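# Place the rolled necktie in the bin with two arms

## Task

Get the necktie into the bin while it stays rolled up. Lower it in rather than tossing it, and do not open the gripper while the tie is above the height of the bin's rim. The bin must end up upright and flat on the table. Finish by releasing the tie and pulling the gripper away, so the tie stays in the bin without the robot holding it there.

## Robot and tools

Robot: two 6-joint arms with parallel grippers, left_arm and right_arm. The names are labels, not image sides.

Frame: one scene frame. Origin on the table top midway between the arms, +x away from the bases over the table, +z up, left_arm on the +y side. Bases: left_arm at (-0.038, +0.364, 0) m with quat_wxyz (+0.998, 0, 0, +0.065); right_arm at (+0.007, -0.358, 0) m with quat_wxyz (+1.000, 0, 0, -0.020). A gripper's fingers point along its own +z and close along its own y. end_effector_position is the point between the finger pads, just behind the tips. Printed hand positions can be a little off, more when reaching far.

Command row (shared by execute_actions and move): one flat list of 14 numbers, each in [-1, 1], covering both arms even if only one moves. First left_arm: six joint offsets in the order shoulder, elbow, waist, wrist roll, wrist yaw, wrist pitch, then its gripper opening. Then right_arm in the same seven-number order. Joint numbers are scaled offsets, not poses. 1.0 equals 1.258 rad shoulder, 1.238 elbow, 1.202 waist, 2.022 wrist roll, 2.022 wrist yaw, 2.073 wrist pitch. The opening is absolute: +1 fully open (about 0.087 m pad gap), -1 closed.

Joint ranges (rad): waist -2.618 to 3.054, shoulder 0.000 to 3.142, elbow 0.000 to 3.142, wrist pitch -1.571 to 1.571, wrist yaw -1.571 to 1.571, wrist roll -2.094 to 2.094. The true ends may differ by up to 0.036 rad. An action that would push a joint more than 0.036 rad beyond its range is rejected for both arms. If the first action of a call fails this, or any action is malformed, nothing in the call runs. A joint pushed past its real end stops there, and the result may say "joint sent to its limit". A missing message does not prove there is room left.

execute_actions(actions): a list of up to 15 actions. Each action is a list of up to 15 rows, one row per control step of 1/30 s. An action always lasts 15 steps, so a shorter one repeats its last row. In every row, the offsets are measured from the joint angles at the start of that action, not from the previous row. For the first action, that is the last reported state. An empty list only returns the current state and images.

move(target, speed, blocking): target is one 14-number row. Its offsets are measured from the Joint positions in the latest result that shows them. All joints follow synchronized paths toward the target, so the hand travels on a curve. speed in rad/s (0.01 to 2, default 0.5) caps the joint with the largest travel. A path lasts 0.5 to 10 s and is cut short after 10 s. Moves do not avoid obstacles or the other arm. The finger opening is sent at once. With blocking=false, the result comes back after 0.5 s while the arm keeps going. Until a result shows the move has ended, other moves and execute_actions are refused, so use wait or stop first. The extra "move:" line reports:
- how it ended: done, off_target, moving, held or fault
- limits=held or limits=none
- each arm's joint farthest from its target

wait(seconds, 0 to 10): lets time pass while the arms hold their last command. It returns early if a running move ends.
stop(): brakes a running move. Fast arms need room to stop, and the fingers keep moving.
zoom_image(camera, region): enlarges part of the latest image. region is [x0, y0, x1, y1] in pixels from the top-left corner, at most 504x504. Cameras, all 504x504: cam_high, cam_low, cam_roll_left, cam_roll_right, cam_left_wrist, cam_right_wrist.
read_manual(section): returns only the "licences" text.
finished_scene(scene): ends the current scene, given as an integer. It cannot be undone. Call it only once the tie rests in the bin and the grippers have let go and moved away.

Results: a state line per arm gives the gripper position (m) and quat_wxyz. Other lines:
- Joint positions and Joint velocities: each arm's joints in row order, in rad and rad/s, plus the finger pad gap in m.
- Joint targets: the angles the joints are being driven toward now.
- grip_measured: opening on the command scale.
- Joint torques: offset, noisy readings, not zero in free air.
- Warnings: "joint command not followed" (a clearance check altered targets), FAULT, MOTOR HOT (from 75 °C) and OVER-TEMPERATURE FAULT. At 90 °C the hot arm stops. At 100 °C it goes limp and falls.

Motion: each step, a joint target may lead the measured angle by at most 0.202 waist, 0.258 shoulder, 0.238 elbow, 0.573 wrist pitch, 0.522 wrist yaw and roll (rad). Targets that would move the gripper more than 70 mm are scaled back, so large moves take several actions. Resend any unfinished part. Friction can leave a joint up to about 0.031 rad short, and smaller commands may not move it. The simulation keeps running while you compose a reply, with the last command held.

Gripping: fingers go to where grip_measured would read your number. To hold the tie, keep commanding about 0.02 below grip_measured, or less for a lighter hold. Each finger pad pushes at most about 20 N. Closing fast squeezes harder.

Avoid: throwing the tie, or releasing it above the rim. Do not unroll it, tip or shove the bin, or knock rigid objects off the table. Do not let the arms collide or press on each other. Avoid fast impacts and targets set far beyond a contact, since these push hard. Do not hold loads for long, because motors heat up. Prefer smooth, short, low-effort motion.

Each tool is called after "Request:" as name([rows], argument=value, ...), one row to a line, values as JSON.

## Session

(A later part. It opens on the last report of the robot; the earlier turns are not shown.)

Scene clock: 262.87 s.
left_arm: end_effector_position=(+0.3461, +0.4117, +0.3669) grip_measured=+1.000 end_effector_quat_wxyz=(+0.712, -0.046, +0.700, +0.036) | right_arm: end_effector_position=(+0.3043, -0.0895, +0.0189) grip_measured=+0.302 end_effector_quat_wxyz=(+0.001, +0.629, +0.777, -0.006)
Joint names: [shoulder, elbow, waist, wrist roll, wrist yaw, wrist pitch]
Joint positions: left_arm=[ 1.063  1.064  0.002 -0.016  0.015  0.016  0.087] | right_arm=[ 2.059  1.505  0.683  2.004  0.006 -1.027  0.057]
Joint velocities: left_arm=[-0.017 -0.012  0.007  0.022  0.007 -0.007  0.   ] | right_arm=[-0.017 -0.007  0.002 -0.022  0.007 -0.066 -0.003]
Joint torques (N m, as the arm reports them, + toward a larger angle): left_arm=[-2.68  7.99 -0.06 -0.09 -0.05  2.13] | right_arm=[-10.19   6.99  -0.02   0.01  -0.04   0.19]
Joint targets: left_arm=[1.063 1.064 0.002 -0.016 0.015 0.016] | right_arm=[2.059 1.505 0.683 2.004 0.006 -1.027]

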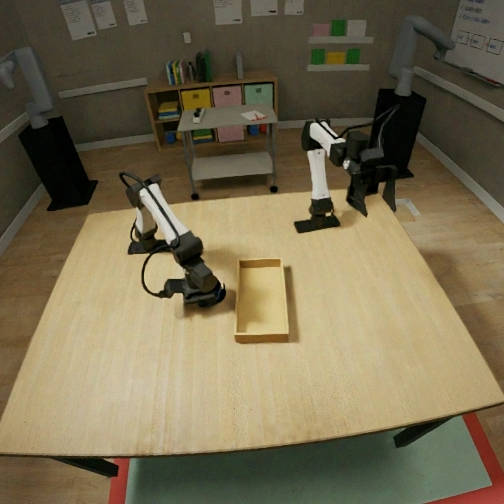

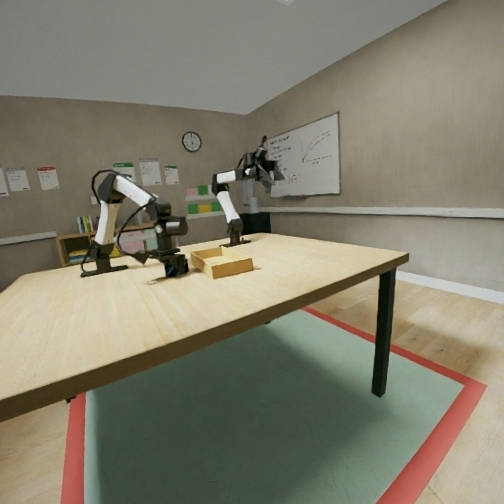

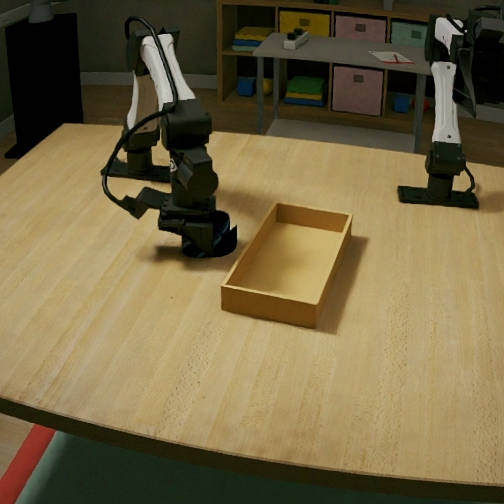

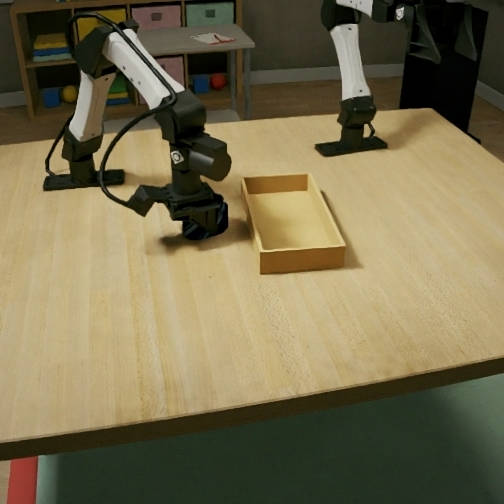

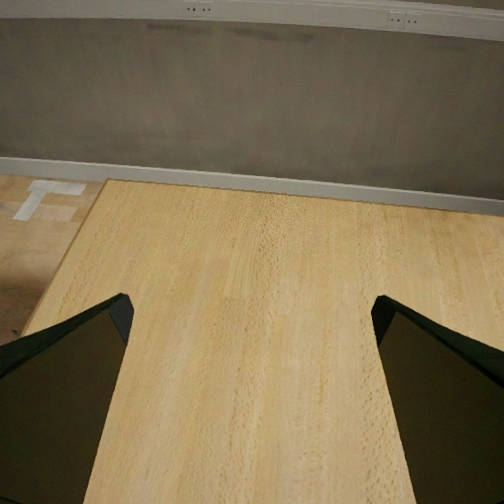

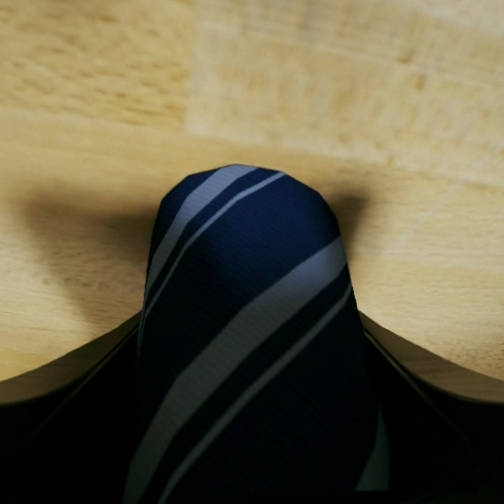

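Request:
execute_actions([
  [[0,0,0,0,0,0,1, 0,0,0,0,0,0,0.28],[0,0,0,0,0,0,1, 0,0,0,0,0,0,0.26],[0,0,0,0,0,0,1, 0,0,0,0,0,0,0.24],[0,0,0,0,0,0,1, 0,0,0,0,0,0,0.22],[0,0,0,0,0,0,1, 0,0,0,0,0,0,0.20],[0,0,0,0,0,0,1, 0,0,0,0,0,0,0.18],[0,0,0,0,0,0,1, 0,0,0,0,0,0,0.16],[0,0,0,0,0,0,1, 0,0,0,0,0,0,0.14],[0,0,0,0,0,0,1, 0,0,0,0,0,0,0.12],[0,0,0,0,0,0,1, 0,0,0,0,0,0,0.10],[0,0,0,0,0,0,1, 0,0,0,0,0,0,0.08],[0,0,0,0,0,0,1, 0,0,0,0,0,0,0.06],[0,0,0,0,0,0,1, 0,0,0,0,0,0,0.04],[0,0,0,0,0,0,1, 0,0,0,0,0,0,0.03],[0,0,0,0,0,0,1, 0,0,0,0,0,0,0.03]],
])

Scene clock: 268.73 s.
left_arm: end_effector_position=(+0.3461, +0.4117, +0.3669) grip_measured=+1.000 end_effector_quat_wxyz=(+0.712, -0.046, +0.700, +0.036) | right_arm: end_effector_position=(+0.3043, -0.0895, +0.0189) grip_measured=+0.034 end_effector_quat_wxyz=(+0.001, +0.629, +0.777, -0.006)
Joint names: [shoulder, elbow, waist, wrist roll, wrist yaw, wrist pitch]
Joint positions: left_arm=[ 1.063  1.064  0.002 -0.016  0.015  0.016  0.087] | right_arm=[ 2.059  1.505  0.683  2.004  0.006 -1.027  0.045]
Joint velocities: left_arm=[-0.017  0.007  0.002 -0.066  0.007 -0.051  0.   ] | right_arm=[-0.017  0.012 -0.012  0.11  -0.022 -0.051 -0.002]
Joint torques (N m, as the arm reports them, + toward a larger angle): left_arm=[-2.67  8.01 -0.02 -0.09 -0.06  2.13] | right_arm=[-10.22   7.03  -0.03   0.01  -0.04   0.2 ]
Joint targets: left_arm=[1.063 1.064 0.002 -0.016 0.015 0.016] | right_arm=[2.059 1.505 0.683 2.004 0.006 -1.027]

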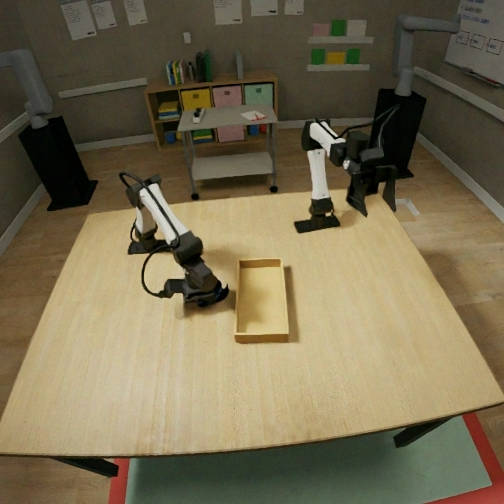

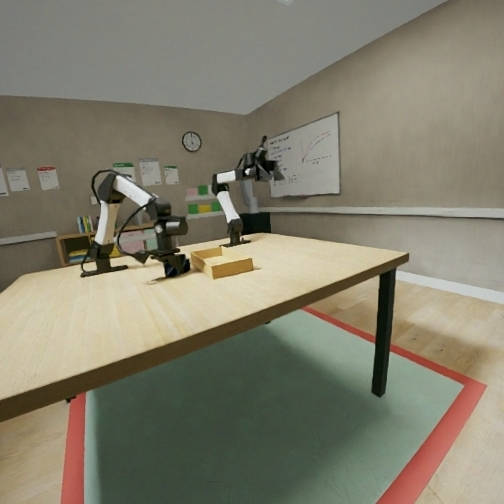

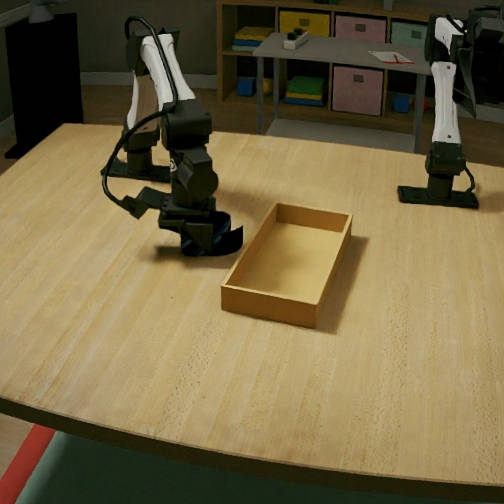

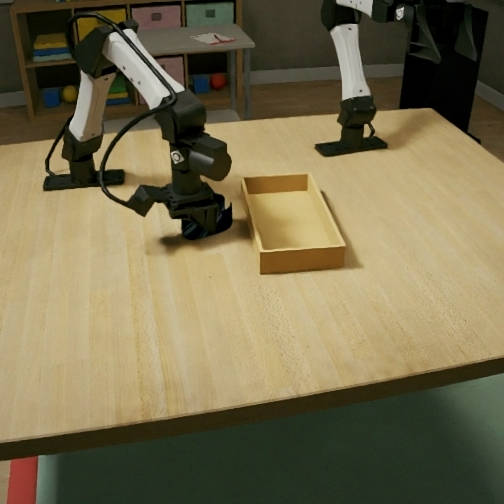

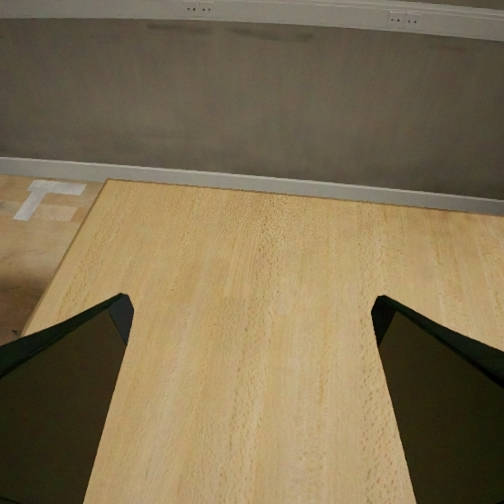

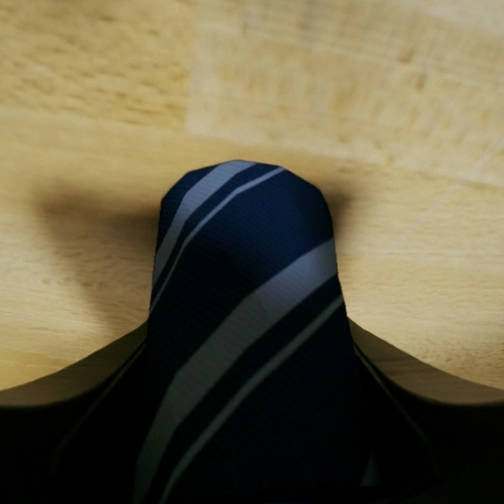

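Request:
zoom_image(camera="cam_roll_left", region=[140, 180, 270, 280])

Request:
zoom_image(camera="cam_high", region=[160, 250, 250, 330])

Region (140, 180, 270, 280) of cam_roll_left's 504x504 image, scaled by 3.877, with more detail than that image has; it fills the top 388 rows of this view, and the rest is white.

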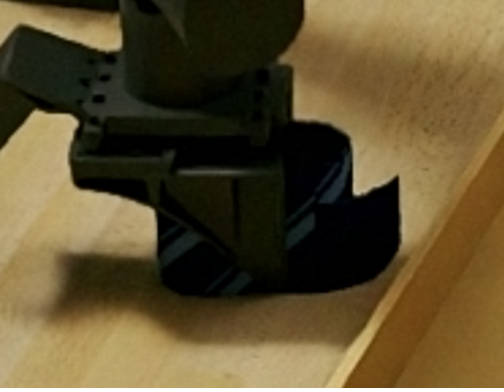

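Region (160, 250, 250, 330) of cam_high's 504x504 image, scaled by 5.600, with more detail than that image has.

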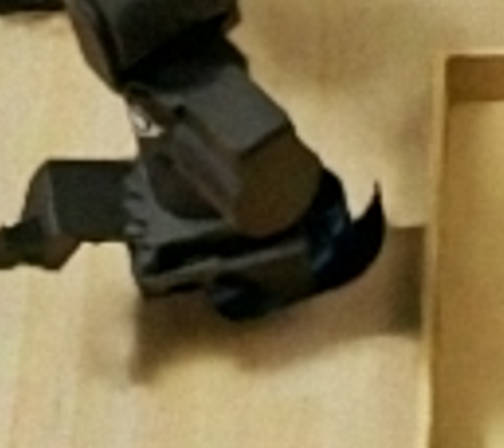

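Request:
execute_actions([
  [[0,0,0,0,0,0,1, 0,0,0,0,0,0,0.015],[0,0,0,0,0,0,1, 0,0,0,0,0,0,0.0],[0,0,0,0,0,0,1, 0,0,0,0,0,0,-0.015],[0,0,0,0,0,0,1, 0,0,0,0,0,0,-0.03],[0,0,0,0,0,0,1, 0,0,0,0,0,0,-0.045],[0,0,0,0,0,0,1, 0,0,0,0,0,0,-0.06],[0,0,0,0,0,0,1, 0,0,0,0,0,0,-0.075],[0,0,0,0,0,0,1, 0,0,0,0,0,0,-0.09],[0,0,0,0,0,0,1, 0,0,0,0,0,0,-0.105],[0,0,0,0,0,0,1, 0,0,0,0,0,0,-0.12],[0,0,0,0,0,0,1, 0,0,0,0,0,0,-0.12]],
])

Scene clock: 276.47 s.
left_arm: end_effector_position=(+0.3461, +0.4117, +0.3669) grip_measured=+1.000 end_effector_quat_wxyz=(+0.712, -0.046, +0.700, +0.036) | right_arm: end_effector_position=(+0.3042, -0.0894, +0.0189) grip_measured=-0.080 end_effector_quat_wxyz=(+0.001, +0.629, +0.777, -0.006)
Joint names: [shoulder, elbow, waist, wrist roll, wrist yaw, wrist pitch]
Joint positions: left_arm=[ 1.063  1.064  0.002 -0.016  0.015  0.016  0.087] | right_arm=[ 2.059  1.505  0.683  2.004  0.005 -1.027  0.04 ]
Joint velocities: left_arm=[-0.012  0.007 -0.017 -0.037 -0.037  0.007  0.   ] | right_arm=[-0.017  0.002  0.002 -0.066  0.066 -0.066  0.   ]
Joint torques (N m, as the arm reports them, + toward a larger angle): left_arm=[-2.7   8.03 -0.04 -0.09 -0.06  2.13] | right_arm=[-10.19   7.01  -0.04   0.02  -0.03   0.2 ]
Joint targets: left_arm=[1.063 1.064 0.002 -0.016 0.015 0.016] | right_arm=[2.059 1.505 0.683 2.004 0.006 -1.027]

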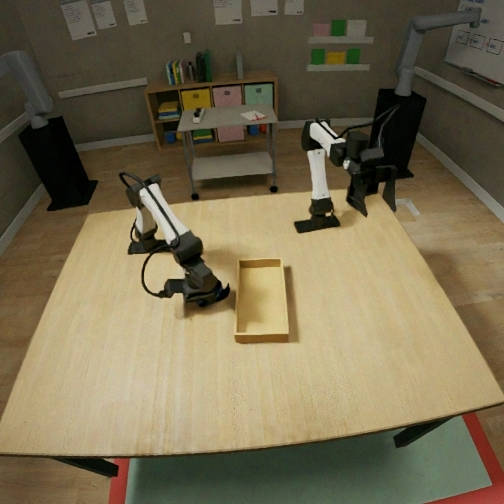

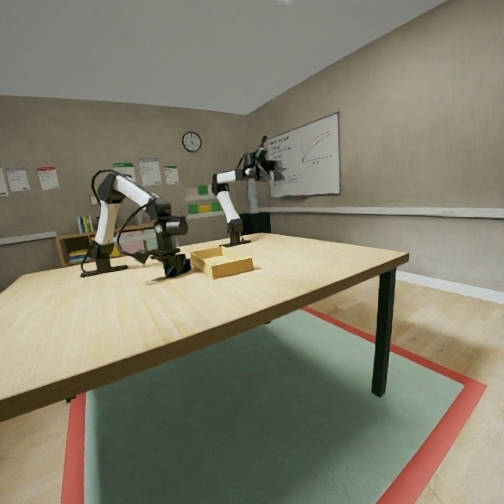

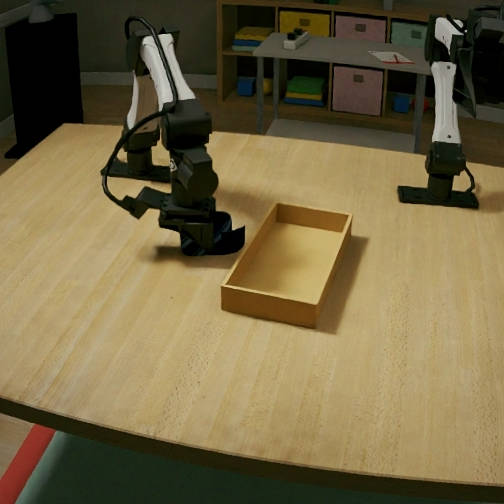

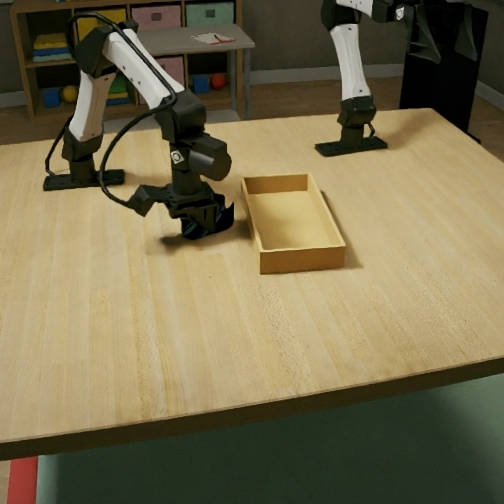

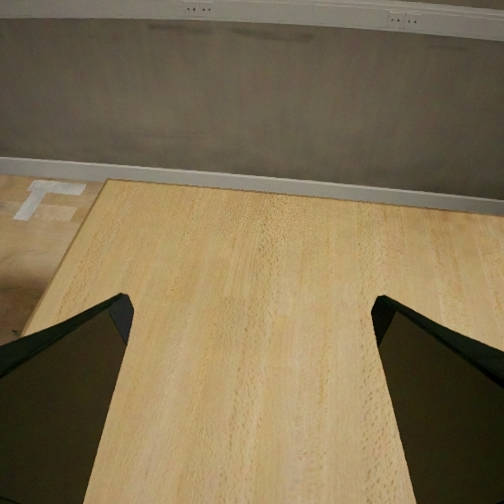

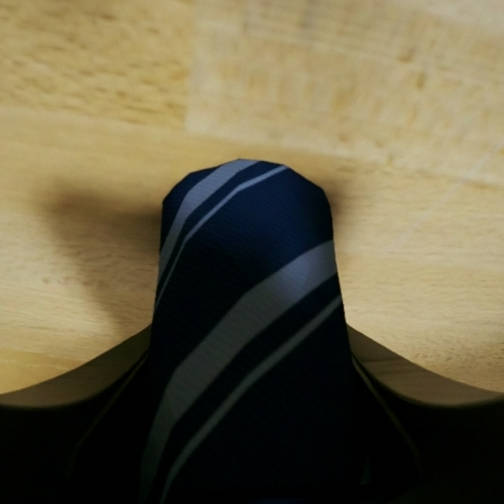

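Request:
move(target=[0,0,0,0,0,0,1, 0,0.2795,0,0,0,-0.1534,-0.10], speed=0.3)

Scene clock: 320.50 s.
left_arm: end_effector_position=(+0.3461, +0.4117, +0.3669) grip_measured=+1.000 end_effector_quat_wxyz=(+0.712, -0.046, +0.700, +0.036) | right_arm: end_effector_position=(+0.3192, -0.0781, +0.1001) grip_measured=-0.080 end_effector_quat_wxyz=(+0.004, +0.629, +0.777, +0.007)
Joint names: [shoulder, elbow, waist, wrist roll, wrist yaw, wrist pitch]
Joint positions: left_arm=[ 1.063  1.064  0.002 -0.016  0.015  0.016  0.087] | right_arm=[ 2.059  1.831  0.683  2.004  0.005 -1.327  0.04 ]
Joint velocities: left_arm=[-0.002 -0.007 -0.012 -0.022  0.007 -0.007  0.   ] | right_arm=[-0.012  0.012  0.022  0.037  0.037 -0.037  0.   ]
Joint torques (N m, as the arm reports them, + toward a larger angle): left_arm=[-2.67  8.03 -0.07 -0.09 -0.05  2.12] | right_arm=[-10.45   9.07  -0.03   0.01  -0.04   0.09]
Joint targets: left_arm=[1.063 1.064 0.002 -0.016 0.015 0.016] | right_arm=[2.059 1.851 0.683 2.004 0.005 -1.345]
move: done; limits=none; left_arm: farthest joint: the waist, 0.000 radians from its target (0.000 radians at the start); right_arm: farthest joint: the elbow, 0.020 radians from its target (0.346 radians at the start)

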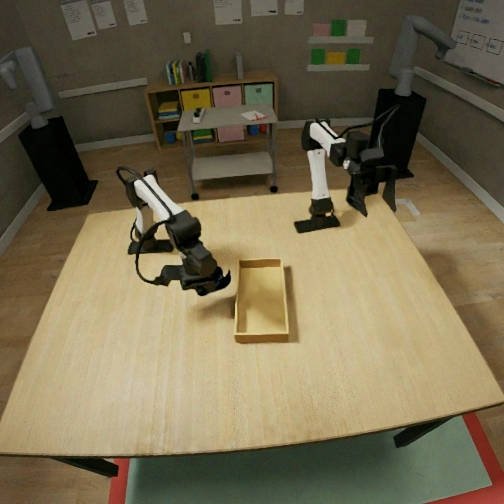

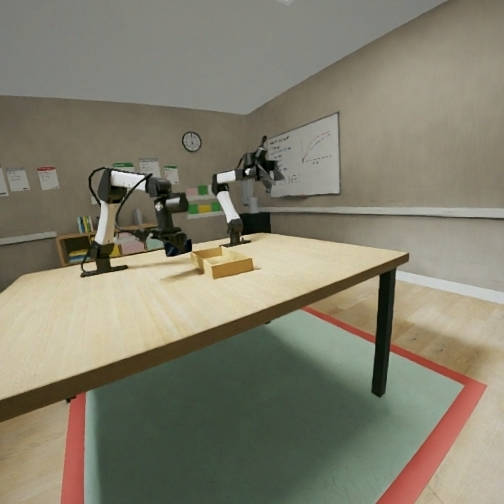

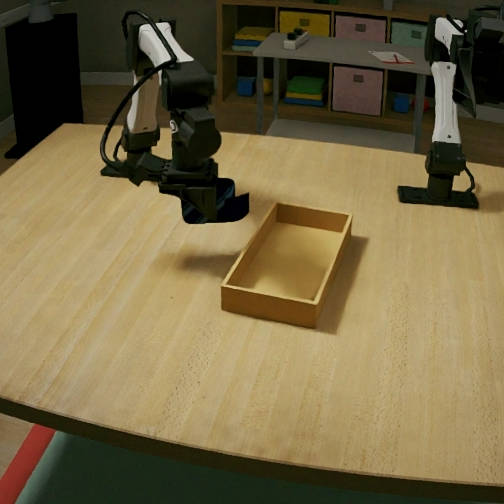

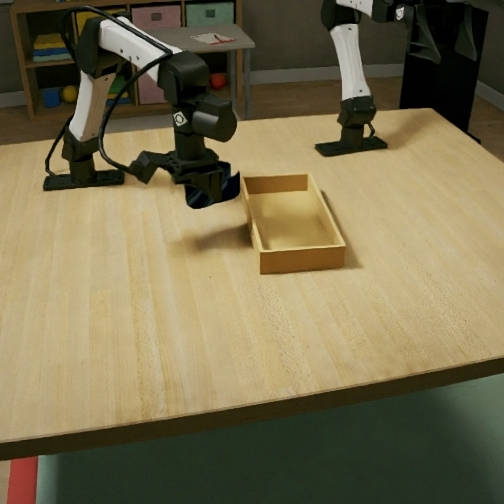

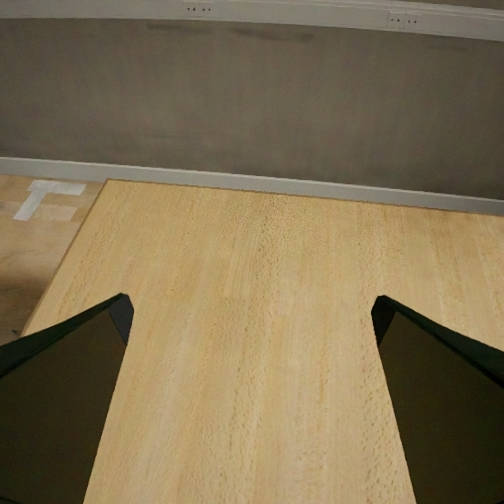

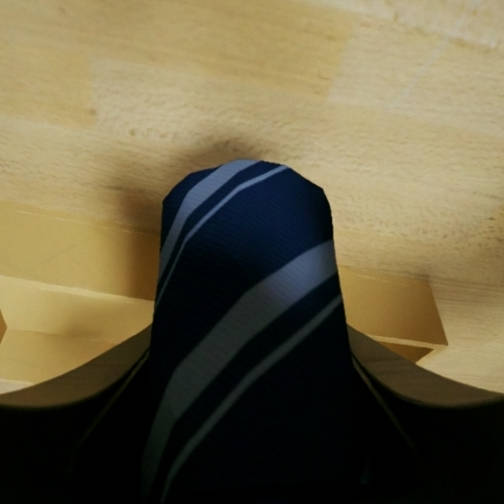

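Request:
move(target=[0,0,0,0,0,0,1, 0.2118,0.3043,0.2691,0,0,0.0207,-0.10], speed=0.3)

Scene clock: 327.07 s.
left_arm: end_effector_position=(+0.3461, +0.4117, +0.3669) grip_measured=+1.000 end_effector_quat_wxyz=(+0.712, -0.046, +0.700, +0.036) | right_arm: end_effector_position=(+0.2627, +0.0760, +0.0929) grip_measured=-0.080 end_effector_quat_wxyz=(+0.009, +0.495, +0.866, +0.073)
Joint names: [shoulder, elbow, waist, wrist roll, wrist yaw, wrist pitch]
Joint positions: left_arm=[ 1.063  1.064  0.002 -0.016  0.015  0.016  0.087] | right_arm=[ 2.31   2.184  1.005  2.004  0.005 -1.298  0.04 ]
Joint velocities: left_arm=[-0.002 -0.012  0.007 -0.022 -0.11  -0.081  0.   ] | right_arm=[ 0.007 -0.002 -0.002 -0.007  0.007 -0.11  -0.   ]
Joint torques (N m, as the arm reports them, + toward a larger angle): left_arm=[-2.65  8.   -0.06 -0.09 -0.06  2.12] | right_arm=[-11.34   9.49   0.04   0.    -0.03   0.63]
Joint targets: left_arm=[1.063 1.064 0.002 -0.016 0.015 0.016] | right_arm=[2.326 2.207 1.006 2.004 0.005 -1.284]
move: off_target (right_arm); limits=none; left_arm: farthest joint: the waist, 0.000 radians from its target (0.000 radians at the start); right_arm: farthest joint: the elbow, 0.024 radians from its target (0.377 radians at the start)

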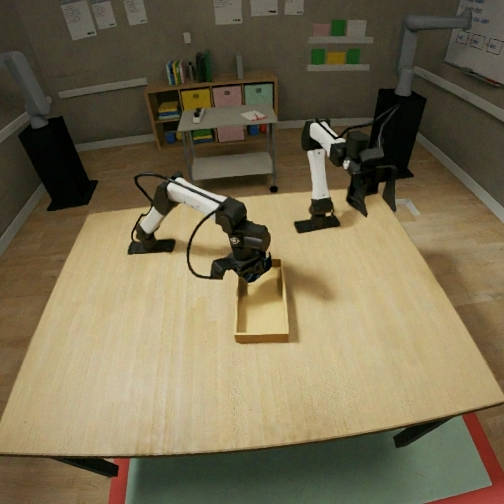

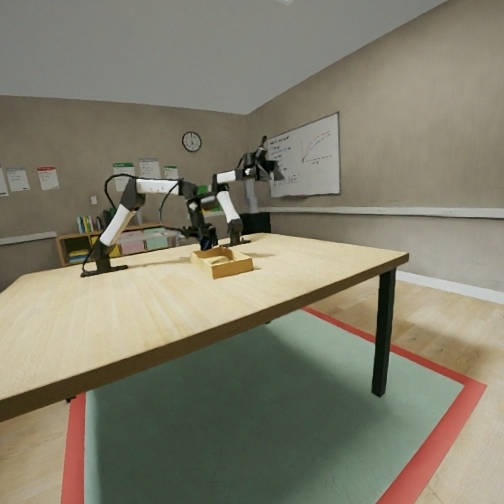

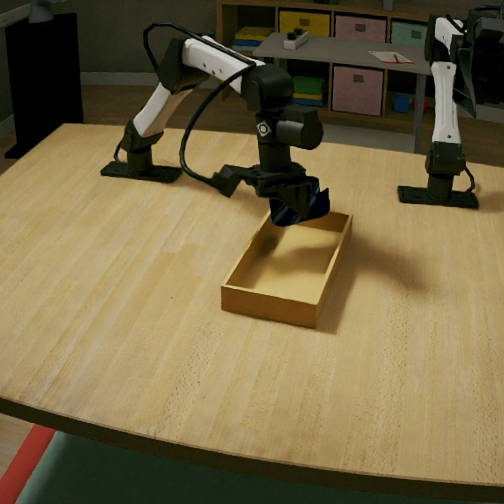

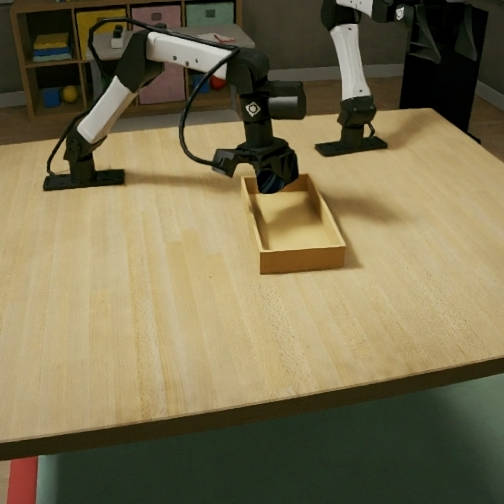

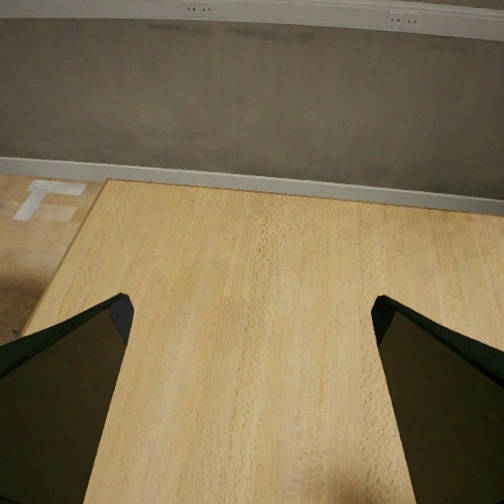

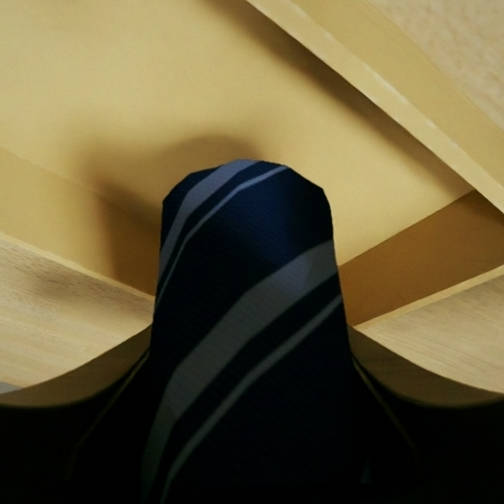

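Request:
move(target=[0,0,0,0,0,0,1, 0.097,-0.0477,-0.024,0,0,0.0473,-0.10], speed=0.12)

Scene clock: 336.97 s.
left_arm: end_effector_position=(+0.3461, +0.4117, +0.3669) grip_measured=+1.000 end_effector_quat_wxyz=(+0.712, -0.046, +0.700, +0.036) | right_arm: end_effector_position=(+0.2740, +0.0749, +0.0315) grip_measured=-0.080 end_effector_quat_wxyz=(+0.006, +0.504, +0.863, +0.039)
Joint names: [shoulder, elbow, waist, wrist roll, wrist yaw, wrist pitch]
Joint positions: left_arm=[ 1.063  1.064  0.002 -0.016  0.015  0.016  0.087] | right_arm=[ 2.419  2.143  0.986  2.004  0.005 -1.216  0.04 ]
Joint velocities: left_arm=[-0.007  0.002 -0.012 -0.022 -0.051  0.022  0.   ] | right_arm=[-0.007 -0.002 -0.017 -0.066  0.051  0.037  0.001]
Joint torques (N m, as the arm reports them, + toward a larger angle): left_arm=[-2.69  7.98 -0.06 -0.09 -0.06  2.13] | right_arm=[-12.23   5.9   -0.92   0.01  -0.04   0.5 ]
Joint targets: left_arm=[1.063 1.064 0.002 -0.016 0.015 0.016] | right_arm=[2.432 2.125 0.976 2.004 0.005 -1.200]
move: done; limits=none; left_arm: farthest joint: the waist, 0.000 radians from its target (0.000 radians at the start); right_arm: farthest joint: the elbow, 0.018 radians from its target (0.059 radians at the start)

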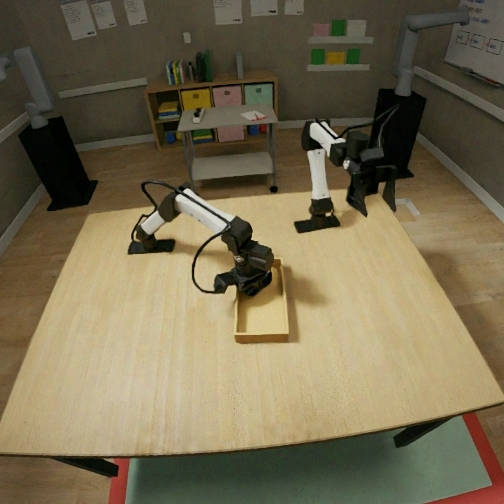

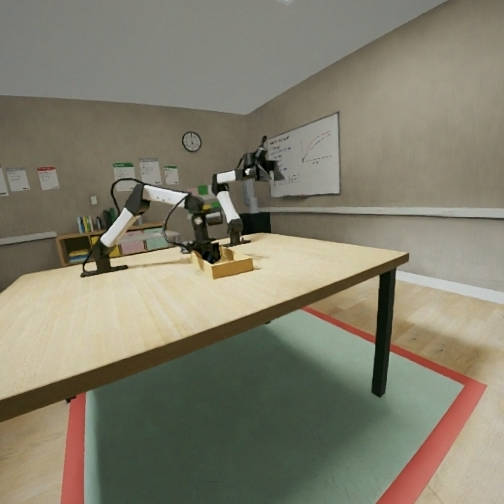

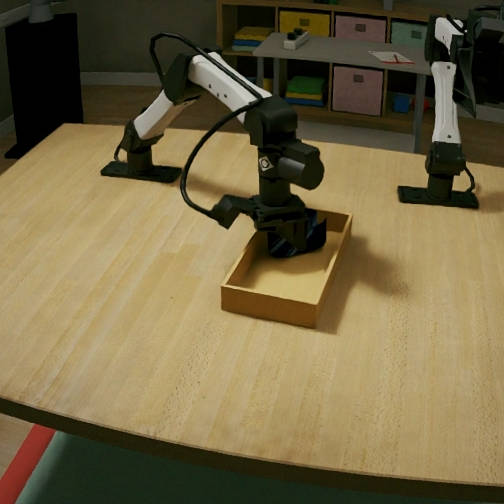

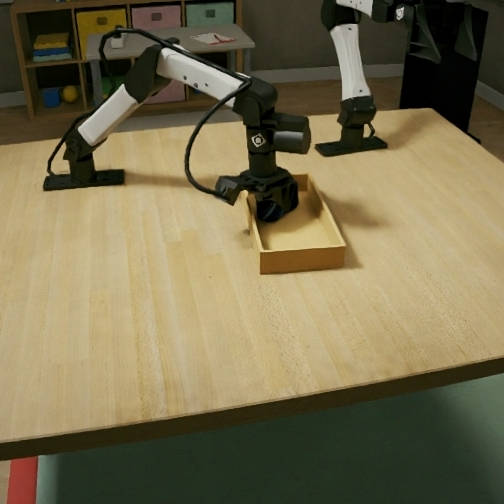

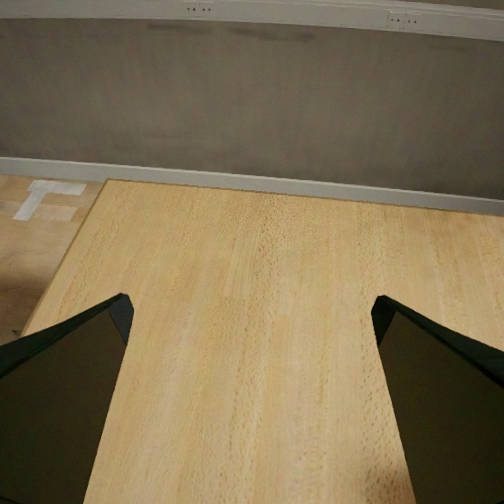

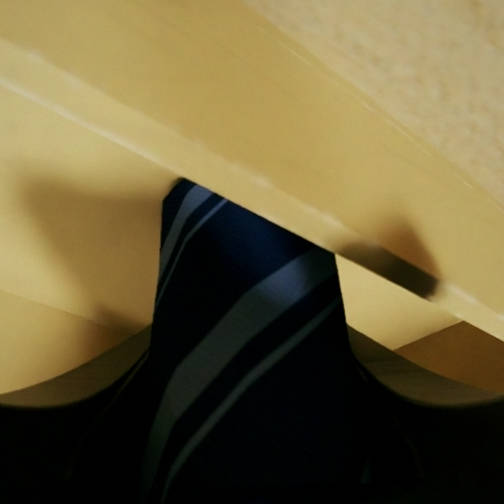

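Request:
zoom_image(camera="cam_roll_left", region=[210, 170, 370, 300])

Request:
zoom_image(camera="cam_roll_right", region=[200, 140, 360, 270])

Region (210, 170, 370, 300) of cam_roll_left's 504x504 image, scaled by 3.150, with more detail than that image has; it fills the top 410 rows of this view, and the rest is white.

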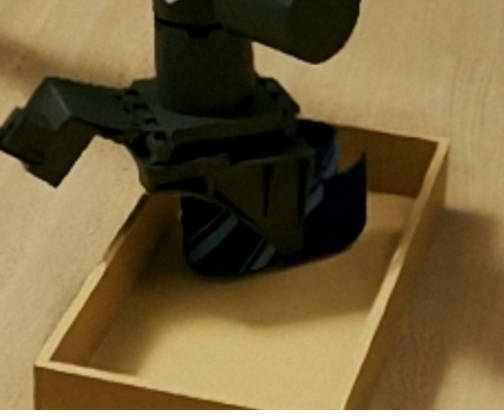

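Region (200, 140, 360, 270) of cam_roll_right's 504x504 image, scaled by 3.150, with more detail than that image has; it fills the top 410 rows of this view, and the rest is white.

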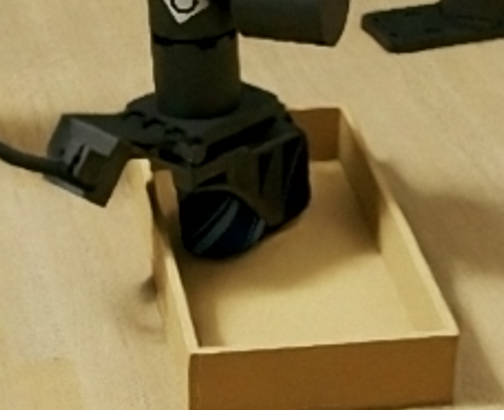

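Request:
execute_actions([
  [[0,0,0,0,0,0,1, 0.011,0,0,0,0,0,-0.10],[0,0,0,0,0,0,1, 0.012,0,0,0,0,0,-0.10],[0,0,0,0,0,0,1, 0.013,0,0,0,0,0,-0.10],[0,0,0,0,0,0,1, 0.014,0,0,0,0,0,-0.10],[0,0,0,0,0,0,1, 0.015,0,0,0,0,0,-0.10],[0,0,0,0,0,0,1, 0.016,0,0,0,0,0,-0.10],[0,0,0,0,0,0,1, 0.017,0,0,0,0,0,-0.10],[0,0,0,0,0,0,1, 0.018,0,0,0,0,0,-0.10]],
])

Scene clock: 346.90 s.
left_arm: end_effector_position=(+0.3461, +0.4117, +0.3669) grip_measured=+1.000 end_effector_quat_wxyz=(+0.712, -0.046, +0.700, +0.036) | right_arm: end_effector_position=(+0.2740, +0.0750, +0.0316) grip_measured=-0.080 end_effector_quat_wxyz=(+0.006, +0.504, +0.863, +0.039)
Joint names: [shoulder, elbow, waist, wrist roll, wrist yaw, wrist pitch]
Joint positions: left_arm=[ 1.063  1.064  0.002 -0.016  0.015  0.016  0.087] | right_arm=[ 2.419  2.143  0.986  2.004  0.005 -1.216  0.04 ]
Joint velocities: left_arm=[-0.007  0.002  0.002 -0.007  0.022 -0.007  0.   ] | right_arm=[ 0.007  0.007 -0.007  0.007  0.081 -0.037  0.   ]
Joint torques (N m, as the arm reports them, + toward a larger angle): left_arm=[-2.66  7.99 -0.06 -0.09 -0.06  2.13] | right_arm=[-11.48   7.46  -0.02   0.    -0.04   0.37]
Joint targets: left_arm=[1.063 1.064 0.002 -0.016 0.015 0.016] | right_arm=[2.442 2.143 0.986 2.004 0.005 -1.216]

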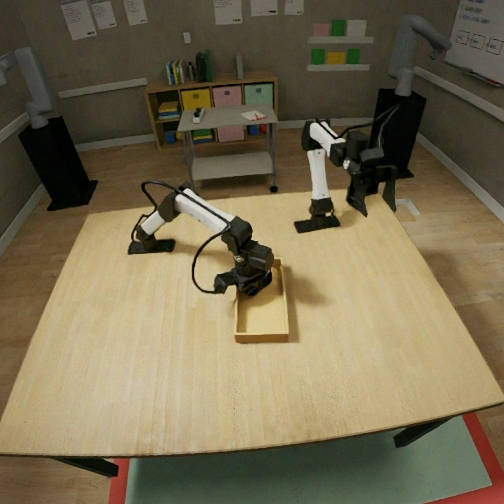

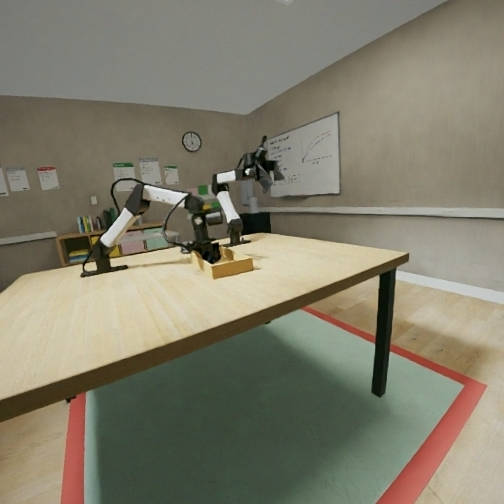

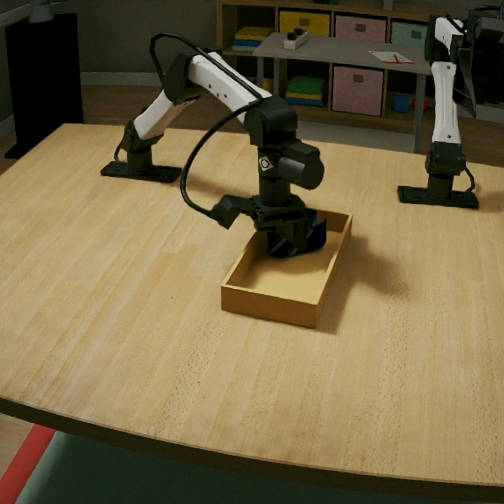

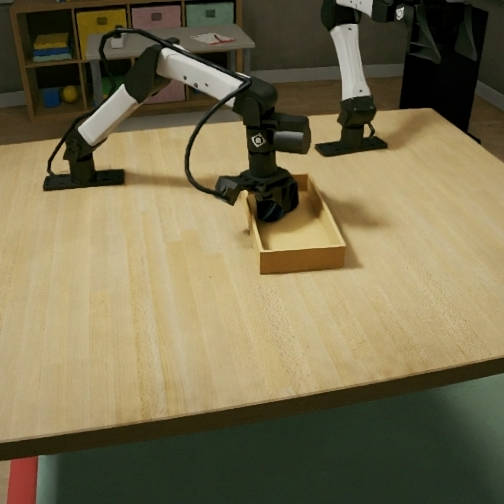

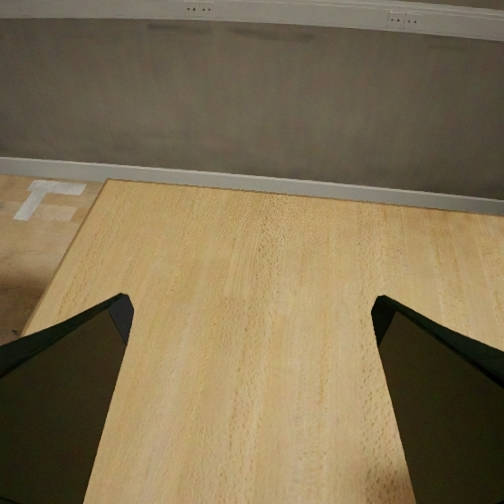

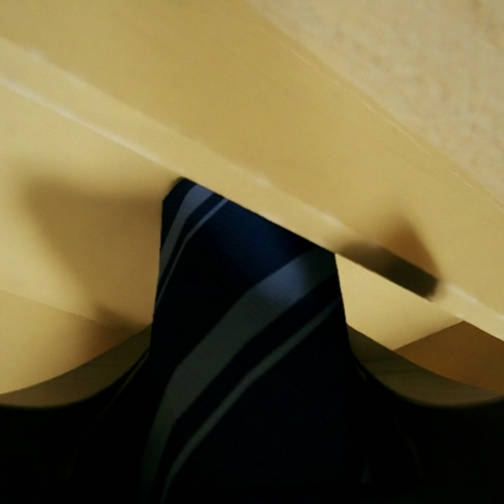

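Request:
execute_actions([
  [[0,0,0,0,0,0,1, 0.019,0,0,0,0,0,-0.10],[0,0,0,0,0,0,1, 0.020,0,0,0,0,0,-0.10],[0,0,0,0,0,0,1, 0.021,0,0,0,0,0,-0.10],[0,0,0,0,0,0,1, 0.022,0,0,0,0,0,-0.10],[0,0,0,0,0,0,1, 0.023,0,0,0,0,0,-0.10],[0,0,0,0,0,0,1, 0.023,0,0,0,0,0,-0.10],[0,0,0,0,0,0,1, 0.023,0,0,0,0,0,-0.10],[0,0,0,0,0,0,1, 0.023,0,0,0,0,0,-0.10],[0,0,0,0,0,0,1, 0.023,0,0,0,0,0,-0.09],[0,0,0,0,0,0,1, 0.023,0,0,0,0,0,-0.08],[0,0,0,0,0,0,1, 0.023,0,0,0,0,0,-0.065],[0,0,0,0,0,0,1, 0.023,0,0,0,0,0,-0.05],[0,0,0,0,0,0,1, 0.023,0,0,0,0,0,-0.03],[0,0,0,0,0,0,1, 0.023,0,0,0,0,0,-0.01],[0,0,0,0,0,0,1, 0.023,0,0,0,0,0,0.01]],
  [[0,0,0,0,0,0,1, 0,0,0,0,0,0,0.04],[0,0,0,0,0,0,1, 0,0,0,0,0,0,0.07],[0,0,0,0,0,0,1, 0,0,0,0,0,0,0.10],[0,0,0,0,0,0,1, 0,0,0,0,0,0,0.13],[0,0,0,0,0,0,1, 0,0,0,0,0,0,0.16],[0,0,0,0,0,0,1, 0,0,0,0,0,0,0.19],[0,0,0,0,0,0,1, 0,0,0,0,0,0,0.22],[0,0,0,0,0,0,1, 0,0,0,0,0,0,0.25],[0,0,0,0,0,0,1, 0,0,0,0,0,0,0.28],[0,0,0,0,0,0,1, 0,0,0,0,0,0,0.31],[0,0,0,0,0,0,1, 0,0,0,0,0,0,0.34],[0,0,0,0,0,0,1, 0,0,0,0,0,0,0.37],[0,0,0,0,0,0,1, 0,0,0,0,0,0,0.40],[0,0,0,0,0,0,1, 0,0,0,0,0,0,0.43],[0,0,0,0,0,0,1, 0,0,0,0,0,0,0.46]],
  [[0,0,0,0,0,0,1, 0,0,0,0,0,0,0.49],[0,0,0,0,0,0,1, 0,0,0,0,0,0,0.52],[0,0,0,0,0,0,1, 0,0,0,0,0,0,0.55],[0,0,0,0,0,0,1, 0,0,0,0,0,0,0.58],[0,0,0,0,0,0,1, 0,0,0,0,0,0,0.61],[0,0,0,0,0,0,1, 0,0,0,0,0,0,0.64],[0,0,0,0,0,0,1, 0,0,0,0,0,0,0.67],[0,0,0,0,0,0,1, 0,0,0,0,0,0,0.70],[0,0,0,0,0,0,1, 0,0,0,0,0,0,0.73],[0,0,0,0,0,0,1, 0,0,0,0,0,0,0.75]],
])

Scene clock: 363.57 s.
left_arm: end_effector_position=(+0.3461, +0.4117, +0.3669) grip_measured=+1.000 end_effector_quat_wxyz=(+0.712, -0.046, +0.700, +0.036) | right_arm: end_effector_position=(+0.2738, +0.0747, +0.0288) grip_measured=+0.750 end_effector_quat_wxyz=(+0.006, +0.504, +0.863, +0.037)
Joint names: [shoulder, elbow, waist, wrist roll, wrist yaw, wrist pitch]
Joint positions: left_arm=[ 1.063  1.064  0.002 -0.016  0.015  0.016  0.087] | right_arm=[ 2.425  2.143  0.986  2.004  0.004 -1.215  0.077]
Joint velocities: left_arm=[-0.012 -0.007 -0.012 -0.051 -0.007 -0.051  0.   ] | right_arm=[ 0.007 -0.007  0.002  0.022  0.037 -0.007  0.002]
Joint torques (N m, as the arm reports them, + toward a larger angle): left_arm=[-2.68  8.03 -0.04 -0.08 -0.06  2.13] | right_arm=[-13.16   7.44  -0.03   0.01  -0.04   0.36]
Joint targets: left_arm=[1.063 1.064 0.002 -0.016 0.015 0.016] | right_arm=[2.425 2.143 0.986 2.004 0.004 -1.215]

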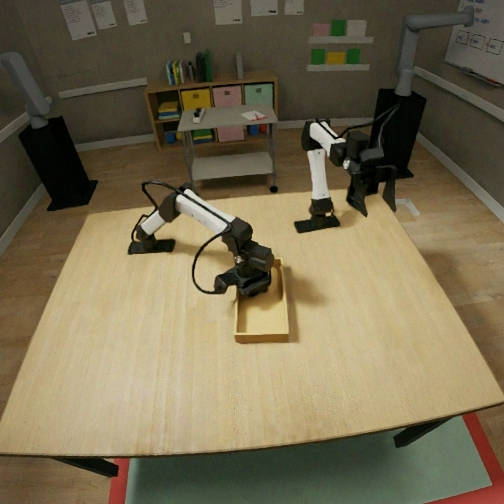

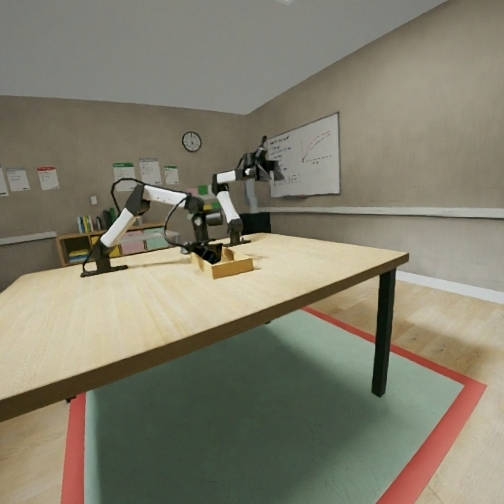

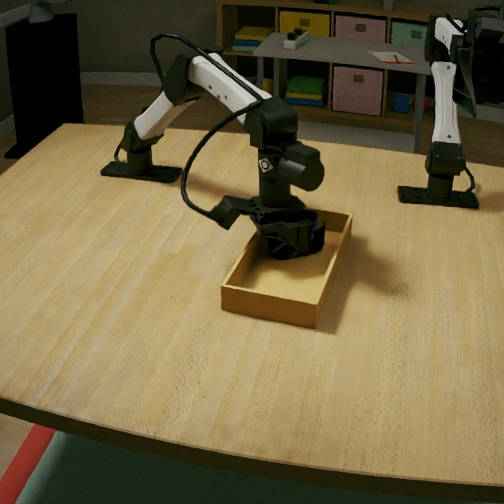

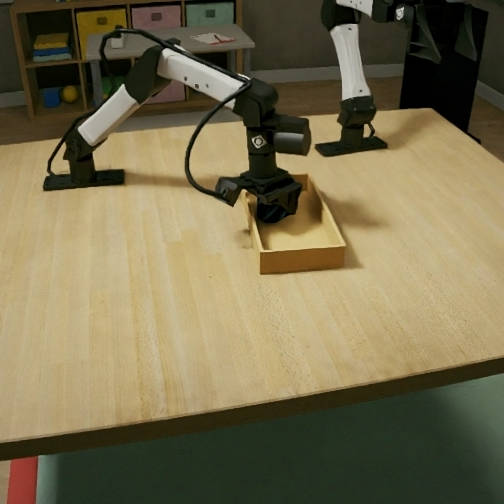

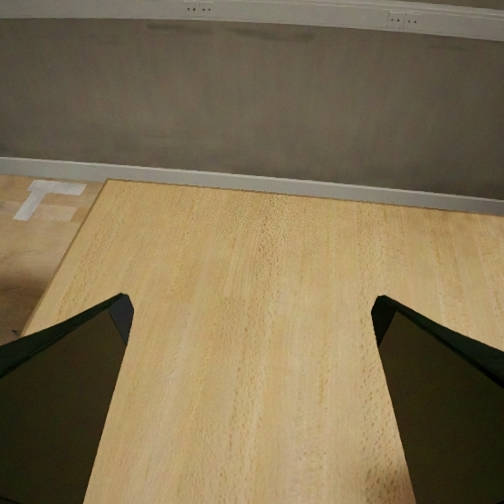

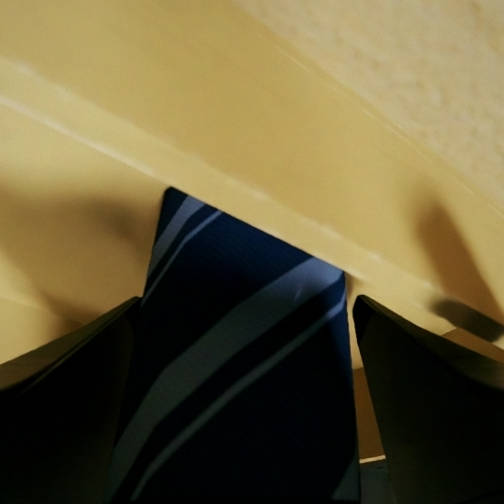

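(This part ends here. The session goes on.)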